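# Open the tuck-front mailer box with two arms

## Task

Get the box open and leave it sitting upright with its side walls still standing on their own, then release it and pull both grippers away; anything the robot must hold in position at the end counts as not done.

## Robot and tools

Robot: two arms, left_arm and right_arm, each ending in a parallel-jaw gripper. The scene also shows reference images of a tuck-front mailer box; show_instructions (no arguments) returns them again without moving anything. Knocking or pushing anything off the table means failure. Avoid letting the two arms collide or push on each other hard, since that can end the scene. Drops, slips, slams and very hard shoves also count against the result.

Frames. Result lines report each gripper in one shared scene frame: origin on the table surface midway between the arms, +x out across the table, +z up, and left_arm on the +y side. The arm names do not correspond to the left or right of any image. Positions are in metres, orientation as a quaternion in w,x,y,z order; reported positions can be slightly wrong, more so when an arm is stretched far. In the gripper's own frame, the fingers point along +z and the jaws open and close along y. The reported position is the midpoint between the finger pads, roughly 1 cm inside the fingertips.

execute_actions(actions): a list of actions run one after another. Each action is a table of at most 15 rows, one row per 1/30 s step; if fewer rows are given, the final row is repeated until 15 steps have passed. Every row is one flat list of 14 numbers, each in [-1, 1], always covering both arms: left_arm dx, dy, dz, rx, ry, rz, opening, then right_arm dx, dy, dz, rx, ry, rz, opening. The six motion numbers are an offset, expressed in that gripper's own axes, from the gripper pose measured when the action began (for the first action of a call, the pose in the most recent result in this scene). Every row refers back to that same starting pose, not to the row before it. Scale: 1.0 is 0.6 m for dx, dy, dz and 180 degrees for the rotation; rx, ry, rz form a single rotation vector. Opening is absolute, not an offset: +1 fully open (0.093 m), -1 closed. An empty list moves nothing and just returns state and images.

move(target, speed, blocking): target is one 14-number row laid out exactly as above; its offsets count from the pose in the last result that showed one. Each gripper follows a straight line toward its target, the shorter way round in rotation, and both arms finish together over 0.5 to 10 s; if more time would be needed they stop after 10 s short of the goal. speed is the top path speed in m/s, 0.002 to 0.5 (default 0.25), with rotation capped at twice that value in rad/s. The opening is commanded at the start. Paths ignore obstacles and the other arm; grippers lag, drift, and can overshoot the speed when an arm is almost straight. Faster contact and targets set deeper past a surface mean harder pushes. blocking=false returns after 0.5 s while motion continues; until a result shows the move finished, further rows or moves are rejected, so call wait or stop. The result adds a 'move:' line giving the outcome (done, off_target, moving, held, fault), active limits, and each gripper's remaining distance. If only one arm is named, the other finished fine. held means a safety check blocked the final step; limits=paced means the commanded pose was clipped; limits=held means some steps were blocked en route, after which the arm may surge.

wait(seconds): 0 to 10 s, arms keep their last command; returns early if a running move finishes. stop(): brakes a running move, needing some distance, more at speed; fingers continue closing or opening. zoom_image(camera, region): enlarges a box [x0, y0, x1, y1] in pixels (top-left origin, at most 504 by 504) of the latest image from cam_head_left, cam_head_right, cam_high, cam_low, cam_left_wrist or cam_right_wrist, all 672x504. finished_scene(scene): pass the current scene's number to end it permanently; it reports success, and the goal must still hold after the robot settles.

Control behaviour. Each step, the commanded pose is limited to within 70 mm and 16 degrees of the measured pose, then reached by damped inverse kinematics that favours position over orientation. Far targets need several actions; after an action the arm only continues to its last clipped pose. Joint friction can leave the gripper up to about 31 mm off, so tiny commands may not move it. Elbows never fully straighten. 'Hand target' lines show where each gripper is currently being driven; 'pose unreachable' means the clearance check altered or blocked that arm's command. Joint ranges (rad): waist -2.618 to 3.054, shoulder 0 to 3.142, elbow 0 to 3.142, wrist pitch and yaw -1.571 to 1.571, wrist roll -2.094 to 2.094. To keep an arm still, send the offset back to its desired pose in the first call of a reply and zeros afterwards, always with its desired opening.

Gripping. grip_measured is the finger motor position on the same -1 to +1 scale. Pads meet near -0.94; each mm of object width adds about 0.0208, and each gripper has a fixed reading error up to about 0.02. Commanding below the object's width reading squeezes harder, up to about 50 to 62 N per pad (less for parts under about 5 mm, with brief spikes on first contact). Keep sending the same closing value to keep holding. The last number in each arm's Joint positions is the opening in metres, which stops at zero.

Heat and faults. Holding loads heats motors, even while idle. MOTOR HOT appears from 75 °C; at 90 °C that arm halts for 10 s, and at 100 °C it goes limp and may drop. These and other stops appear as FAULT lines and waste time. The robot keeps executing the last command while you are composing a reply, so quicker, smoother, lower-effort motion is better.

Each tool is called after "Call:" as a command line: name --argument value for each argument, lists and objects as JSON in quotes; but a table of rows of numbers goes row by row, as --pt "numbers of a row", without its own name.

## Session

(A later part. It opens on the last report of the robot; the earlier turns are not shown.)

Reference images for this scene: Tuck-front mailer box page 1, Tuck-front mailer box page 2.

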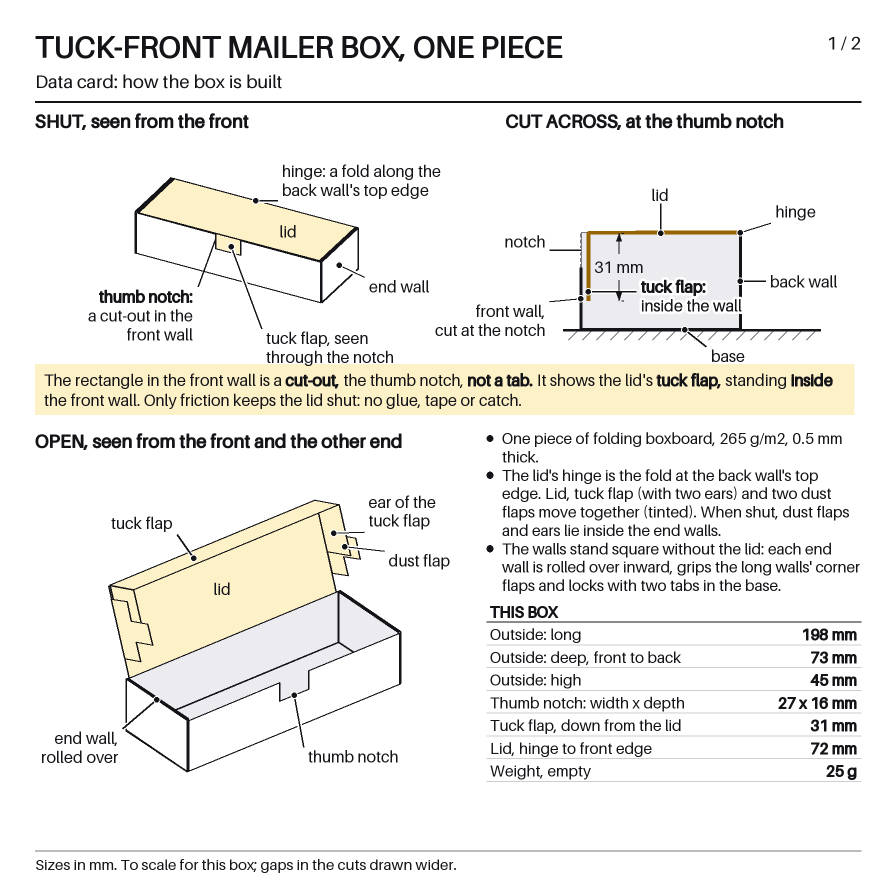

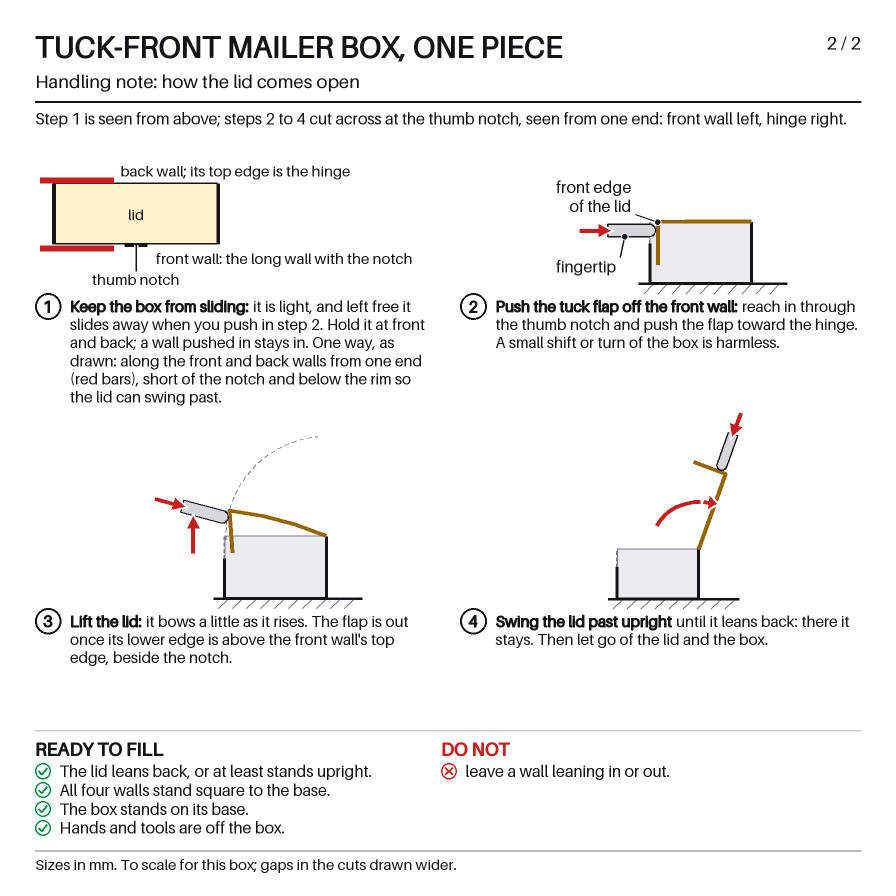

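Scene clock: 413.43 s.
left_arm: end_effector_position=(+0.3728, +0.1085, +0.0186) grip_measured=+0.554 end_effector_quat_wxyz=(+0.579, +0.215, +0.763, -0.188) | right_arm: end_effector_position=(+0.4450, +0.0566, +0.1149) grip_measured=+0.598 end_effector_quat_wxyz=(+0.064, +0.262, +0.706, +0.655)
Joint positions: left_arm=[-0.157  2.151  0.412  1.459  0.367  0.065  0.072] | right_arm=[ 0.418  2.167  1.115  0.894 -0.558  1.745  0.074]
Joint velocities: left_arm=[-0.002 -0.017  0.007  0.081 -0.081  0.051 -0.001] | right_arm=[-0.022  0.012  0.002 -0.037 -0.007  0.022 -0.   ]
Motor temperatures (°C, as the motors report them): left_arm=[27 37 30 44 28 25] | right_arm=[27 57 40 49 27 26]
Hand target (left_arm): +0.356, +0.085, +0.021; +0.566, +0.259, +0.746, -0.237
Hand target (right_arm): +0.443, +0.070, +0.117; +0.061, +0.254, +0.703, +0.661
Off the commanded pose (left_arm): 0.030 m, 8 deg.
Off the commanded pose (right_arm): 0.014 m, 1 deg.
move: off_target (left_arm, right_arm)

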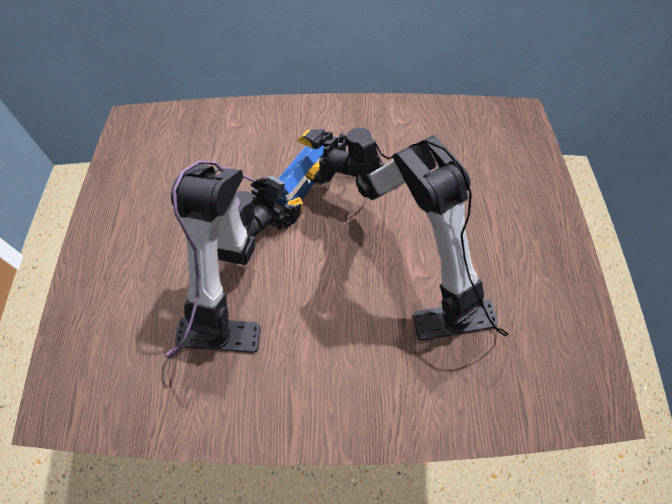

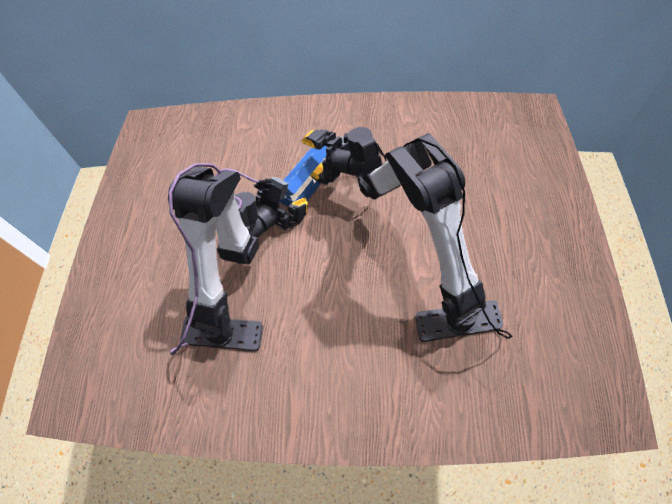

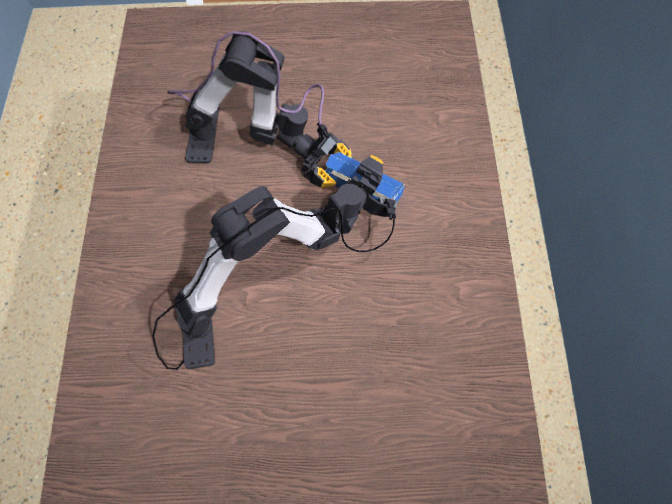

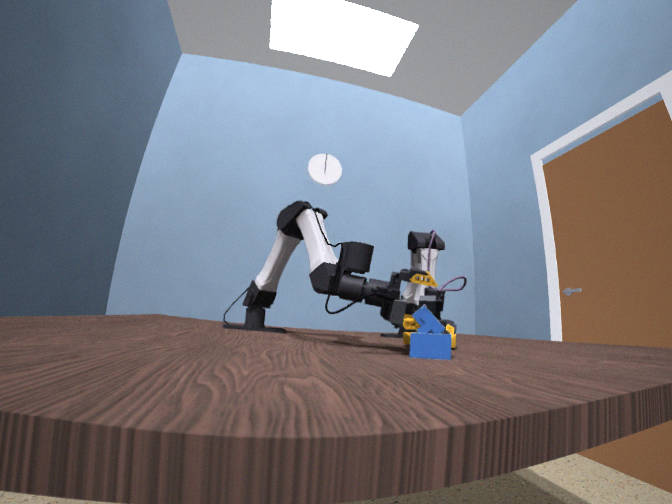

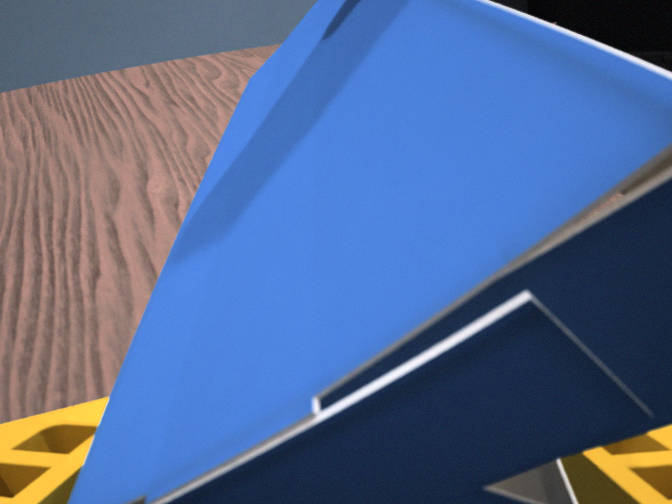

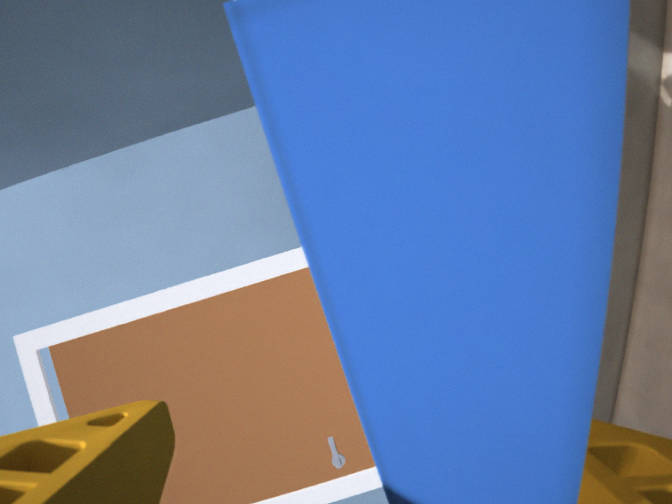

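Finger base hit the front wall; go higher.

Call:
execute_actions --actions '[[[0,0,0,0,0,0,0.55,0,0.015,0,-0.015,0,0,0.3]],[[0,0,0,0,0,0,0.55,0,0.02,0,-0.02,0,0,0.1]],[[0,0,0,0,0,0,0.55,0,0.02,0,-0.02,0,0,0.1]],[[0,-0.02,0,0.022,0,0,0.55,0,0.003,0,-0.003,0,0,0.1]],[[0,-0.02,0,0.022,0,0,0.55,0,0.003,0,-0.003,0,0,0.1]],[[0,0,0,0,0,0,0.55,0,0,0,0,0,0,0.1]]]'

Scene clock: 419.73 s.
left_arm: end_effector_position=(+0.3717, +0.1050, +0.0236) grip_measured=+0.554 end_effector_quat_wxyz=(+0.583, +0.218, +0.756, -0.202) | right_arm: end_effector_position=(+0.4490, +0.0571, +0.1389) grip_measured=+0.103 end_effector_quat_wxyz=(+0.071, +0.258, +0.670, +0.693)
Joint positions: left_arm=[-0.155  2.151  0.412  1.479  0.396  0.049  0.072] | right_arm=[ 0.417  2.175  1.115  1.025 -0.548  1.818  0.05 ]
Joint velocities: left_arm=[-0.017 -0.007  0.012 -0.007 -0.022  0.037 -0.001] | right_arm=[-0.002 -0.007  0.027  0.022 -0.081  0.051 -0.   ]
Motor temperatures (°C, as the motors report them): left_arm=[27 37 30 44 28 25] | right_arm=[27 57 40 50 27 26]
Hand target (left_arm): +0.371, +0.104, +0.024; +0.583, +0.219, +0.755, -0.204
Hand target (right_arm): +0.449, +0.057, +0.140; +0.071, +0.257, +0.669, +0.694
Off the commanded pose (left_arm): 0.001 m, 0 deg.
Off the commanded pose (right_arm): 0.001 m, 0 deg.

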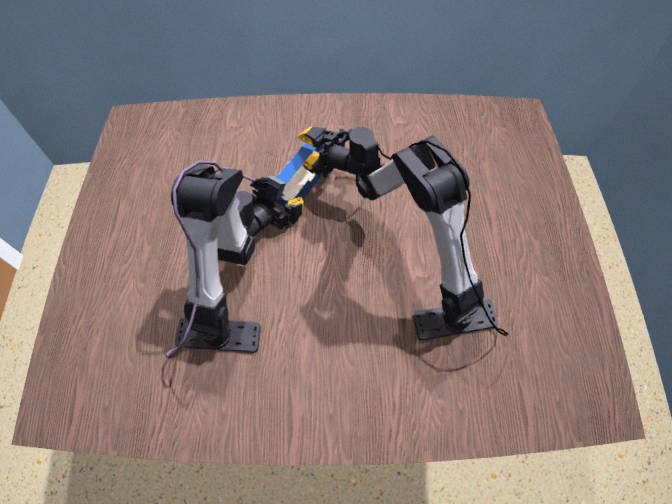

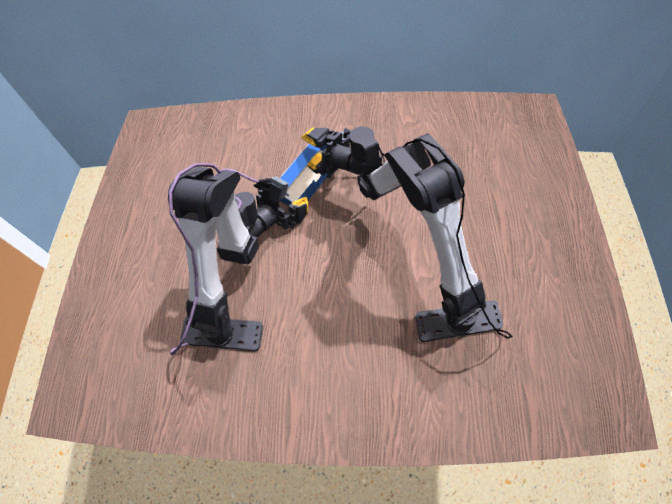

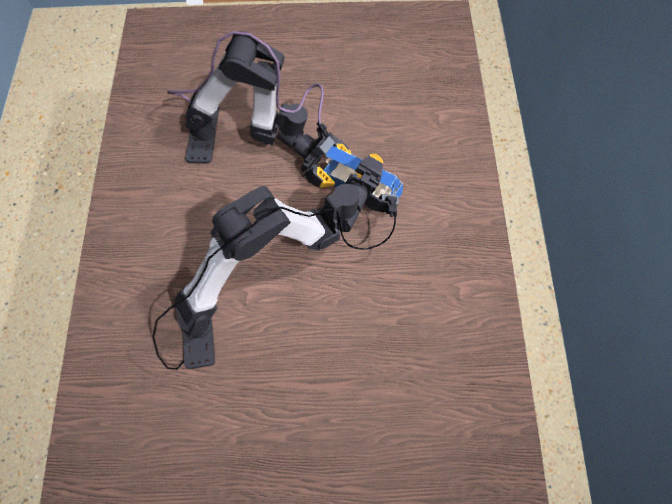

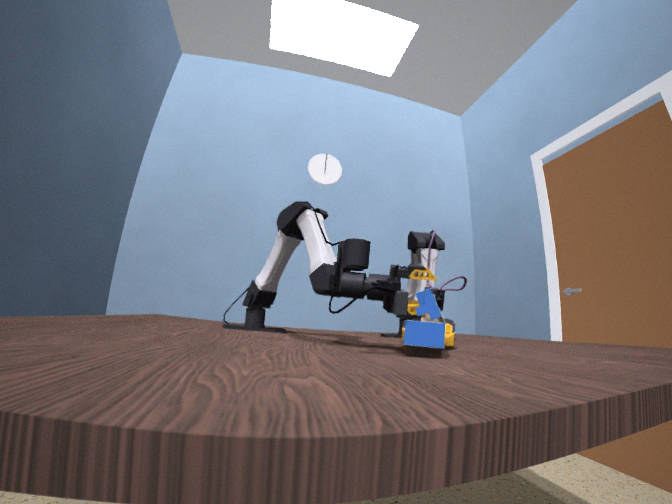

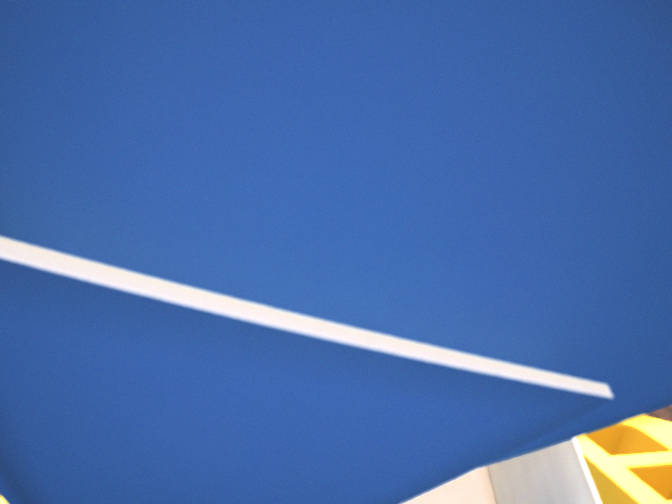

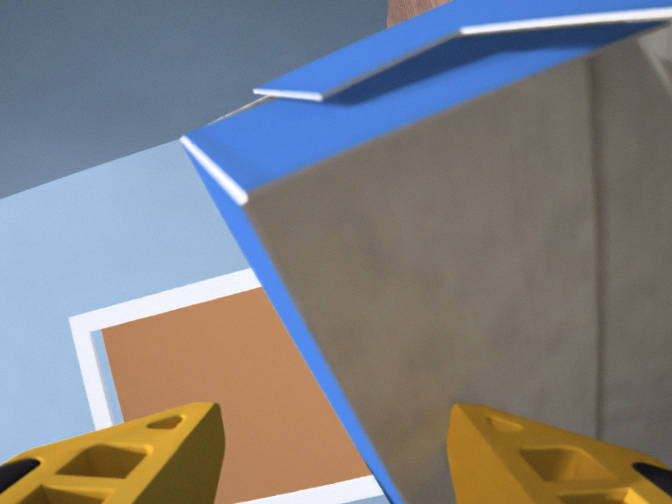

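Call:
execute_actions --actions '[[[0.01,0,0,0,0.01,0,0.55,0,0,0,0,0,0,0.5]],[[0.004,-0.025,0,0.027,0.004,0,0.55,0,0.003,0,-0.003,0,0,0.6]],[[0,-0.025,0,0.027,0,0,0.55,0,0.003,0,-0.003,0,0,0.6]],[[0,-0.025,0,0.027,0,0,0.55,0,0.003,0,-0.003,0,0,0.6]],[[0,-0.025,0,0.027,0,0,0.55,0,0.003,0,-0.003,0,0,0.6]],[[0,0,0,0,0,0,0.55,0,0,0,0,0,0,0.6]]]'

Scene clock: 425.67 s.
left_arm: end_effector_position=(+0.3611, +0.0929, +0.0217) grip_measured=+0.554 end_effector_quat_wxyz=(+0.568, +0.245, +0.749, -0.239) | right_arm: end_effector_position=(+0.4493, +0.0570, +0.1385) grip_measured=+0.598 end_effector_quat_wxyz=(+0.071, +0.259, +0.670, +0.692)
Joint positions: left_arm=[-0.152  2.151  0.412  1.462  0.496  0.052  0.072] | right_arm=[ 0.417  2.175  1.115  1.023 -0.546  1.818  0.074]
Joint velocities: left_arm=[-0.002 -0.012 -0.017 -0.037 -0.051  0.007  0.   ] | right_arm=[ 0.002  0.002 -0.002 -0.022 -0.081  0.022  0.001]
Motor temperatures (°C, as the motors report them): left_arm=[27 37 30 44 28 25] | right_arm=[27 58 40 49 27 26]
Hand target (left_arm): +0.360, +0.092, +0.022; +0.567, +0.247, +0.748, -0.242
Hand target (right_arm): +0.449, +0.057, +0.139; +0.071, +0.258, +0.670, +0.693
Off the commanded pose (left_arm): 0.001 m, 0 deg.
Off the commanded pose (right_arm): 0.000 m, 0 deg.

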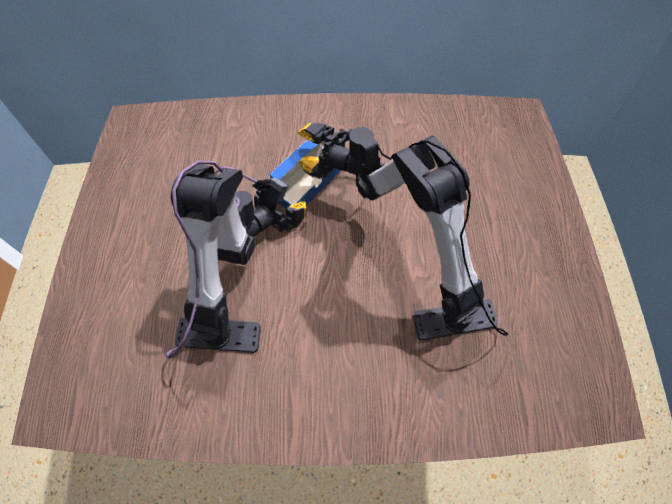

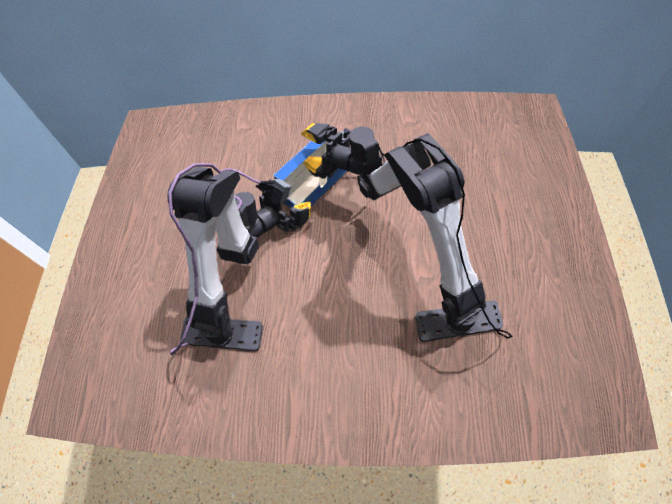

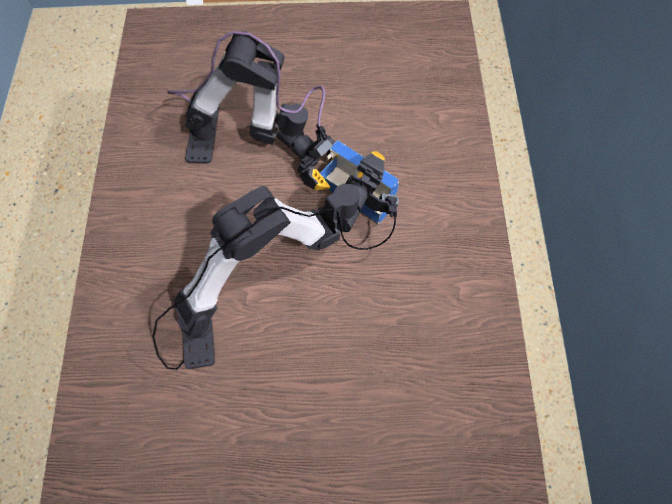

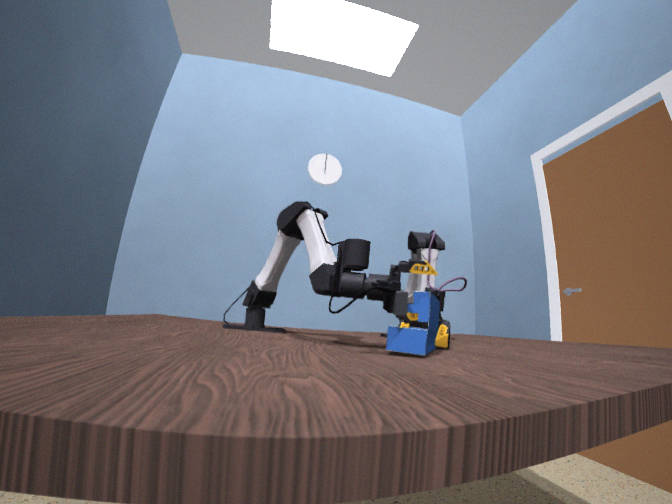

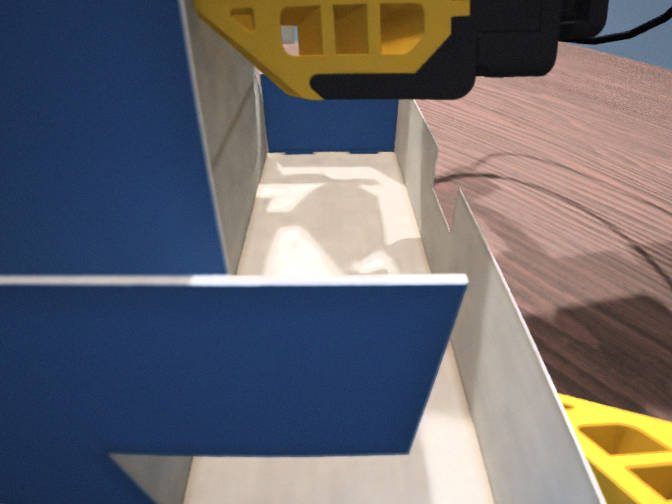

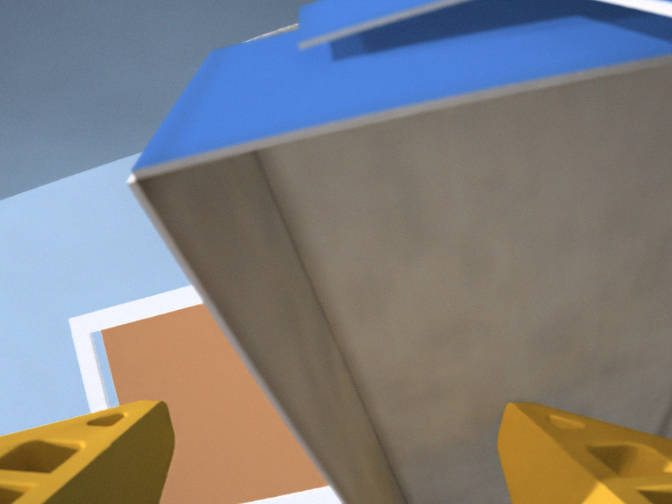

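Just past upright; a bit more, then retract.

Call:
execute_actions --actions '[[[0.004,-0.025,0,0.027,0.004,0,0.55,0,0.003,0,-0.003,0,0,0.6]],[[0,-0.025,0,0.027,0,0,0.55,0,0.003,0,-0.003,0,0,0.6]],[[0,-0.02,0,0.022,0,0,0.55,0,0.003,0,-0.003,0,0,0.6]],[[0,0,0,0,0,0,0.55,0,0,0,0,0,0,0.6]]]'

Call:
move --target '[0,0,0,0,0,0,1,0,0.02,-0.25,0,0,0,0.6]' --speed 0.1

Call:
move --target '[0,0,-0.15,0,0,0,1,0,0,0,0,0,0,0.6]' --speed 0.08

Scene clock: 431.33 s.
left_arm: end_effector_position=(+0.3599, +0.0928, +0.0221) grip_measured=+0.554 end_effector_quat_wxyz=(+0.566, +0.248, +0.747, -0.246) | right_arm: end_effector_position=(+0.4493, +0.0570, +0.1383) grip_measured=+0.598 end_effector_quat_wxyz=(+0.071, +0.259, +0.670, +0.692)
Joint positions: left_arm=[-0.144  2.151  0.412  1.461  0.519  0.052  0.072] | right_arm=[ 0.417  2.175  1.115  1.022 -0.546  1.818  0.074]
Joint velocities: left_arm=[ 0.002 -0.007  0.007 -0.037  0.051 -0.022  0.001] | right_arm=[ 0.002 -0.012 -0.007 -0.022 -0.081 -0.007 -0.   ]
Motor temperatures (°C, as the motors report them): left_arm=[27 37 30 44 28 25] | right_arm=[27 59 40 49 27 26]
Hand target (left_arm): +0.359, +0.092, +0.022; +0.565, +0.250, +0.746, -0.248
Hand target (right_arm): +0.449, +0.057, +0.139; +0.071, +0.259, +0.670, +0.692
Off the commanded pose (left_arm): 0.001 m, 0 deg.
Off the commanded pose (right_arm): 0.000 m, 0 deg.

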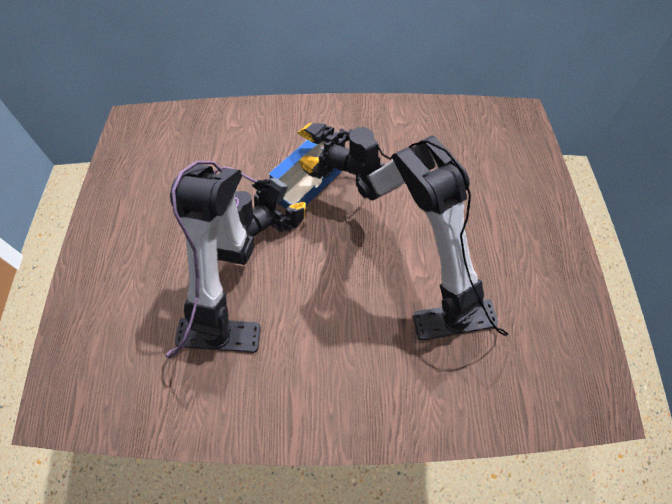

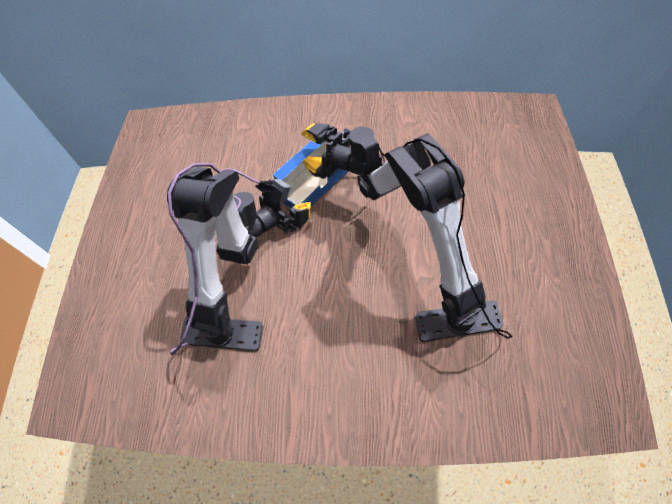

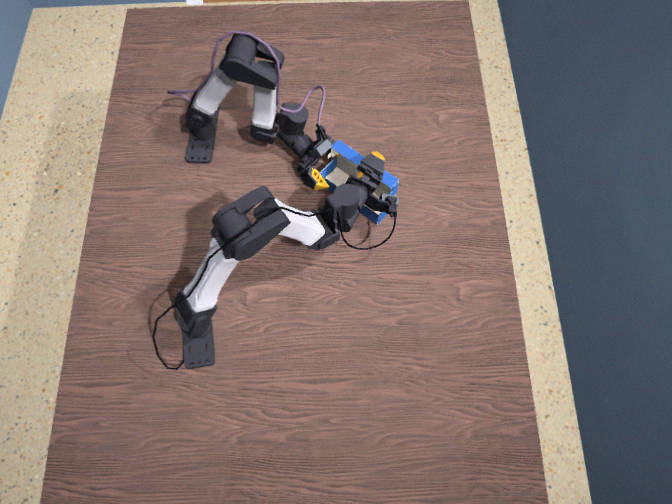

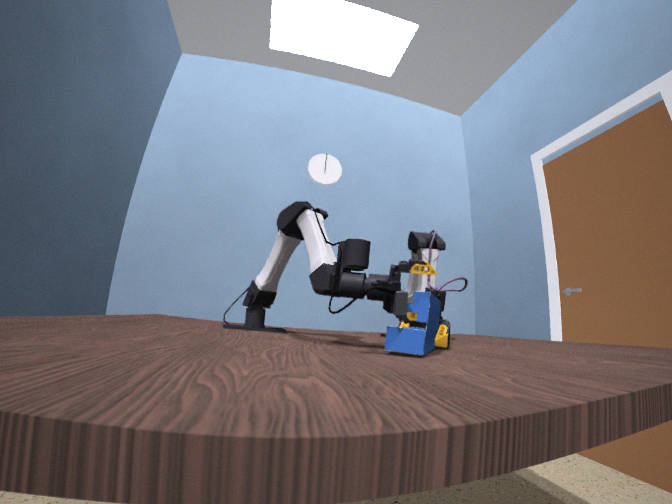

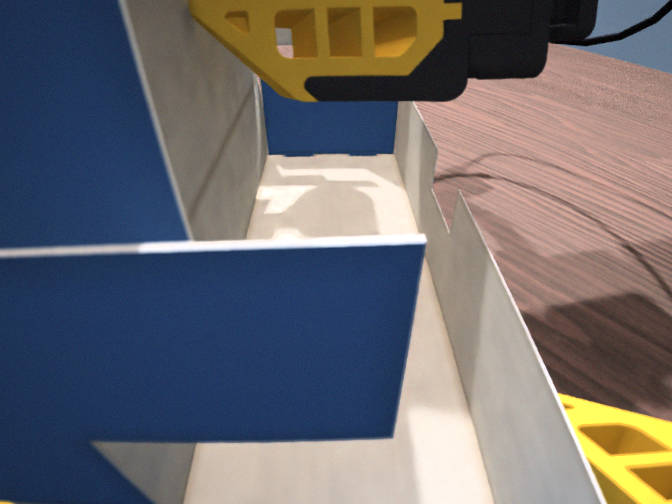

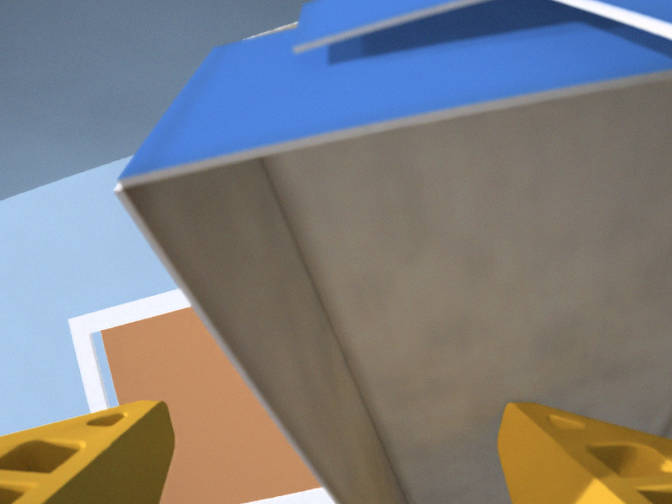

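Scene clock: 433.27 s.
left_arm: end_effector_position=(+0.3598, +0.0924, +0.0230) grip_measured=+0.995 end_effector_quat_wxyz=(+0.567, +0.250, +0.745, -0.247) | right_arm: end_effector_position=(+0.3900, -0.0742, +0.1538) grip_measured=+0.598 end_effector_quat_wxyz=(+0.066, +0.265, +0.671, +0.689)
Joint positions: left_arm=[-0.144  2.151  0.412  1.465  0.522  0.052  0.093] | right_arm=[ 0.153  1.821  0.637  1.125 -0.808  1.809  0.074]
Joint velocities: left_arm=[-0.002  0.002 -0.002 -0.007 -0.081  0.051  0.001] | right_arm=[-0.007 -0.002  0.027 -0.007 -0.037 -0.022 -0.002]
Motor temperatures (°C, as the motors report them): left_arm=[27 37 30 44 28 25] | right_arm=[27 59 40 49 27 26]
Hand target (left_arm): +0.360, +0.093, +0.022; +0.566, +0.248, +0.747, -0.246
Hand target (right_arm): +0.385, -0.078, +0.155; +0.072, +0.258, +0.671, +0.691
Off the commanded pose (left_arm): 0.001 m, 0 deg.
Off the commanded pose (right_arm): 0.007 m, 1 deg.
move: done

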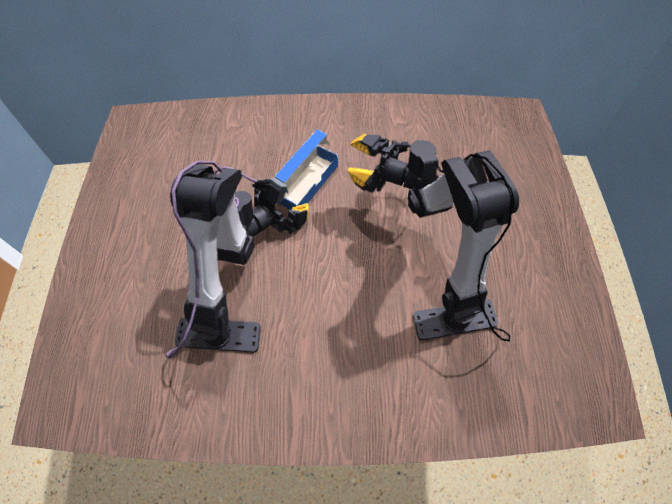

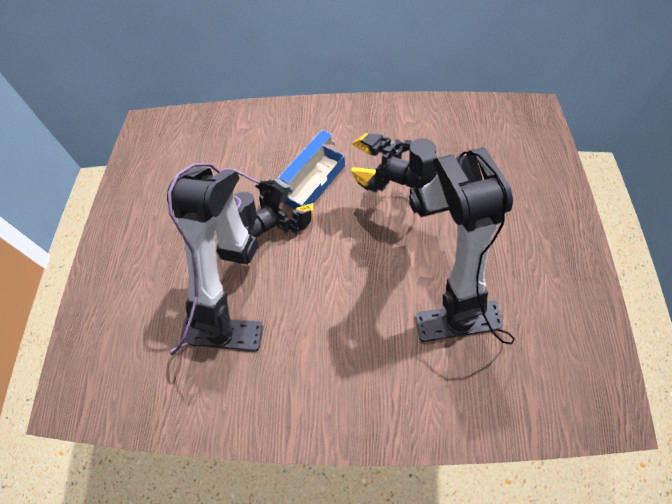

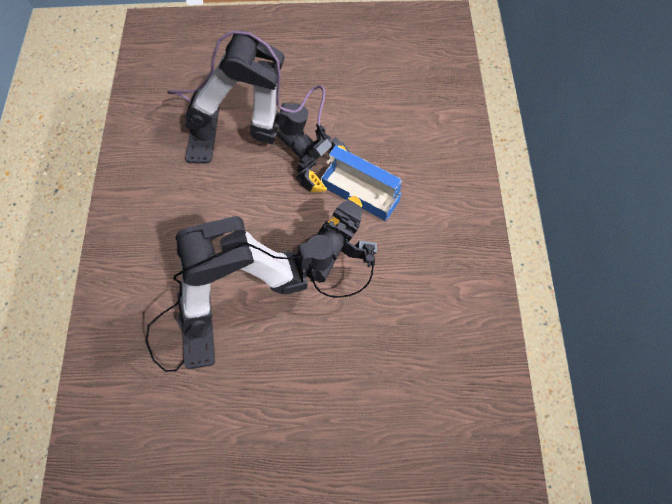

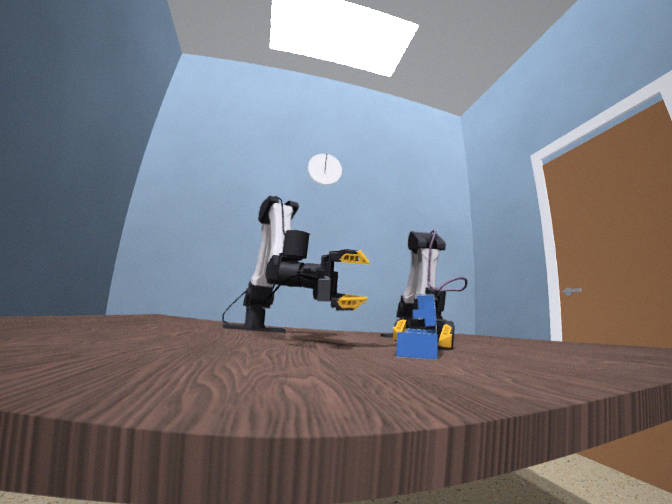

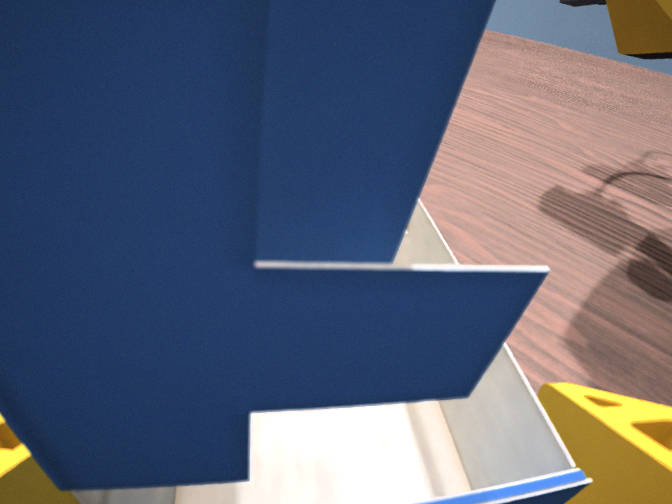

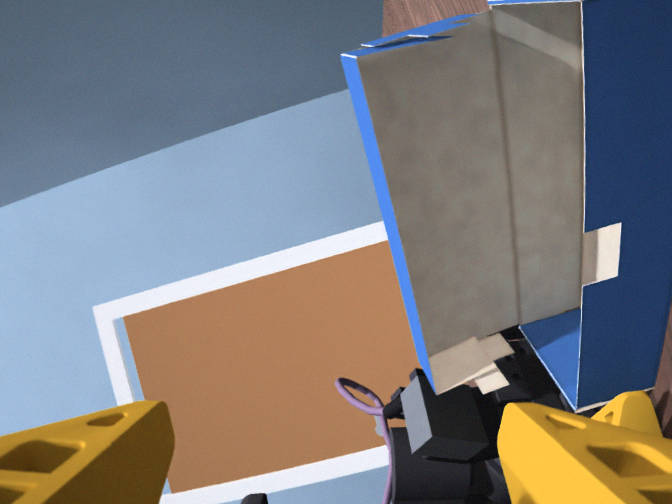

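Scene clock: 434.87 s.
left_arm: end_effector_position=(+0.3021, +0.1483, +0.0429) grip_measured=+0.995 end_effector_quat_wxyz=(+0.570, +0.249, +0.743, -0.249) | right_arm: end_effector_position=(+0.3900, -0.0742, +0.1538) grip_measured=+0.598 end_effector_quat_wxyz=(+0.066, +0.265, +0.671, +0.689)
Joint positions: left_arm=[0.088 1.975 0.153 1.507 0.747 0.129 0.093] | right_arm=[ 0.153  1.821  0.637  1.125 -0.808  1.809  0.074]
Joint velocities: left_arm=[-0.012 -0.007 -0.002 -0.007  0.066  0.007 -0.   ] | right_arm=[-0.012  0.007 -0.002  0.022 -0.007  0.066 -0.   ]
Motor temperatures (°C, as the motors report them): left_arm=[27 37 30 44 28 25] | right_arm=[27 59 40 49 27 26]
Hand target (left_arm): +0.295, +0.150, +0.043; +0.567, +0.249, +0.745, -0.248
Hand target (right_arm): +0.390, -0.074, +0.154; +0.066, +0.265, +0.671, +0.689
Off the commanded pose (left_arm): 0.008 m, 0 deg.
Off the commanded pose (right_arm): 0.000 m, 0 deg.
move: done

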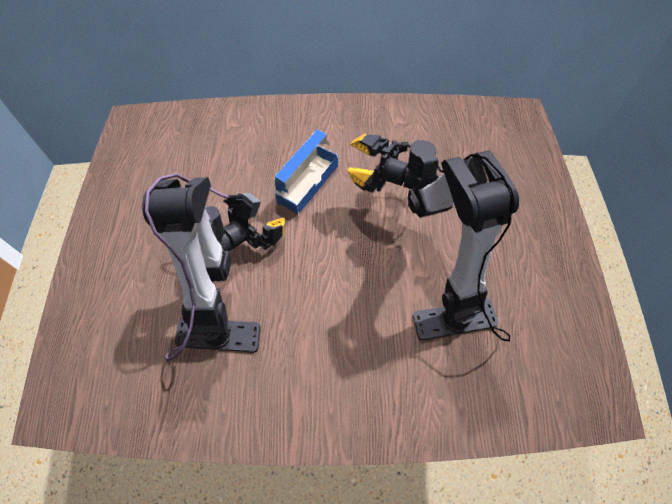

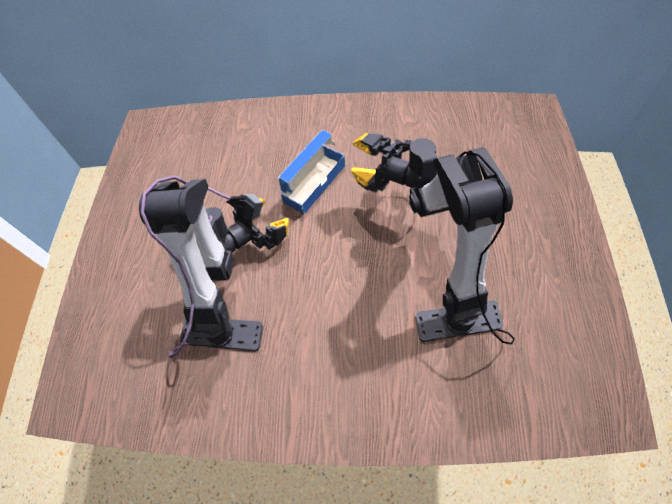

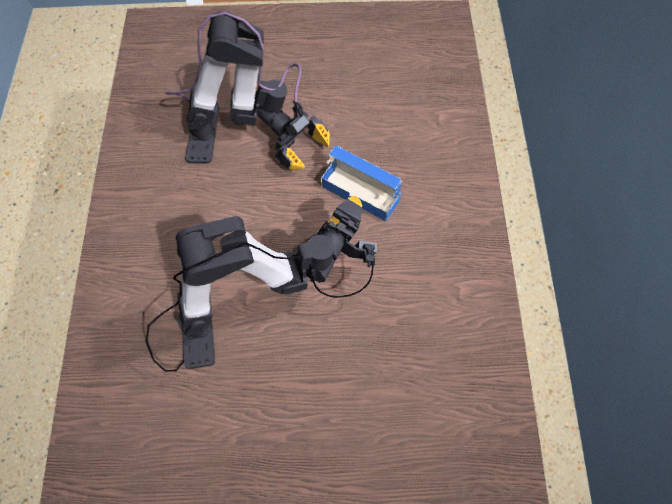

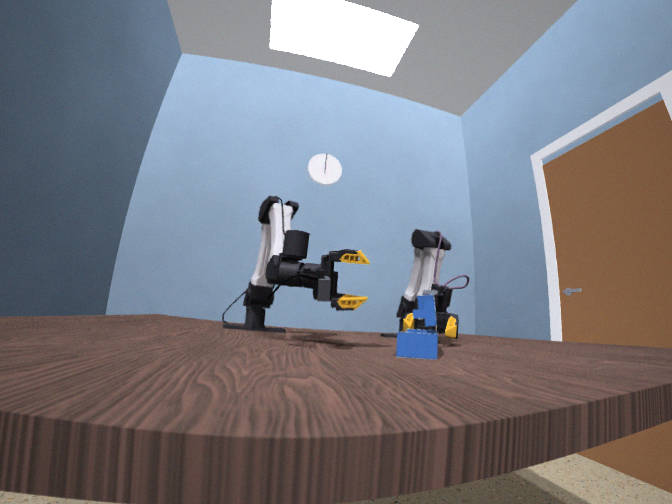

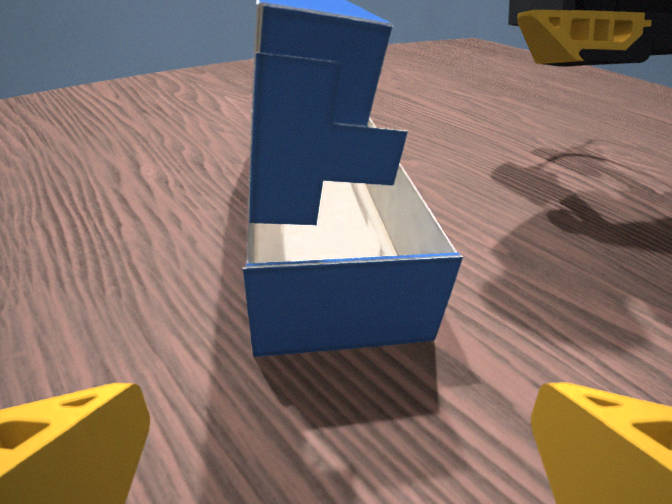

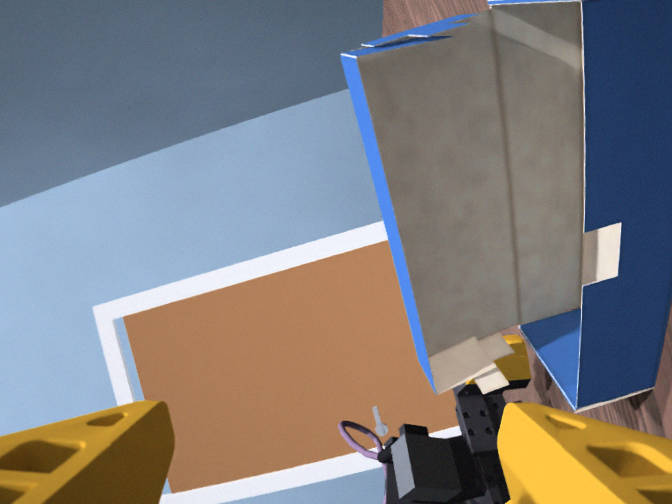

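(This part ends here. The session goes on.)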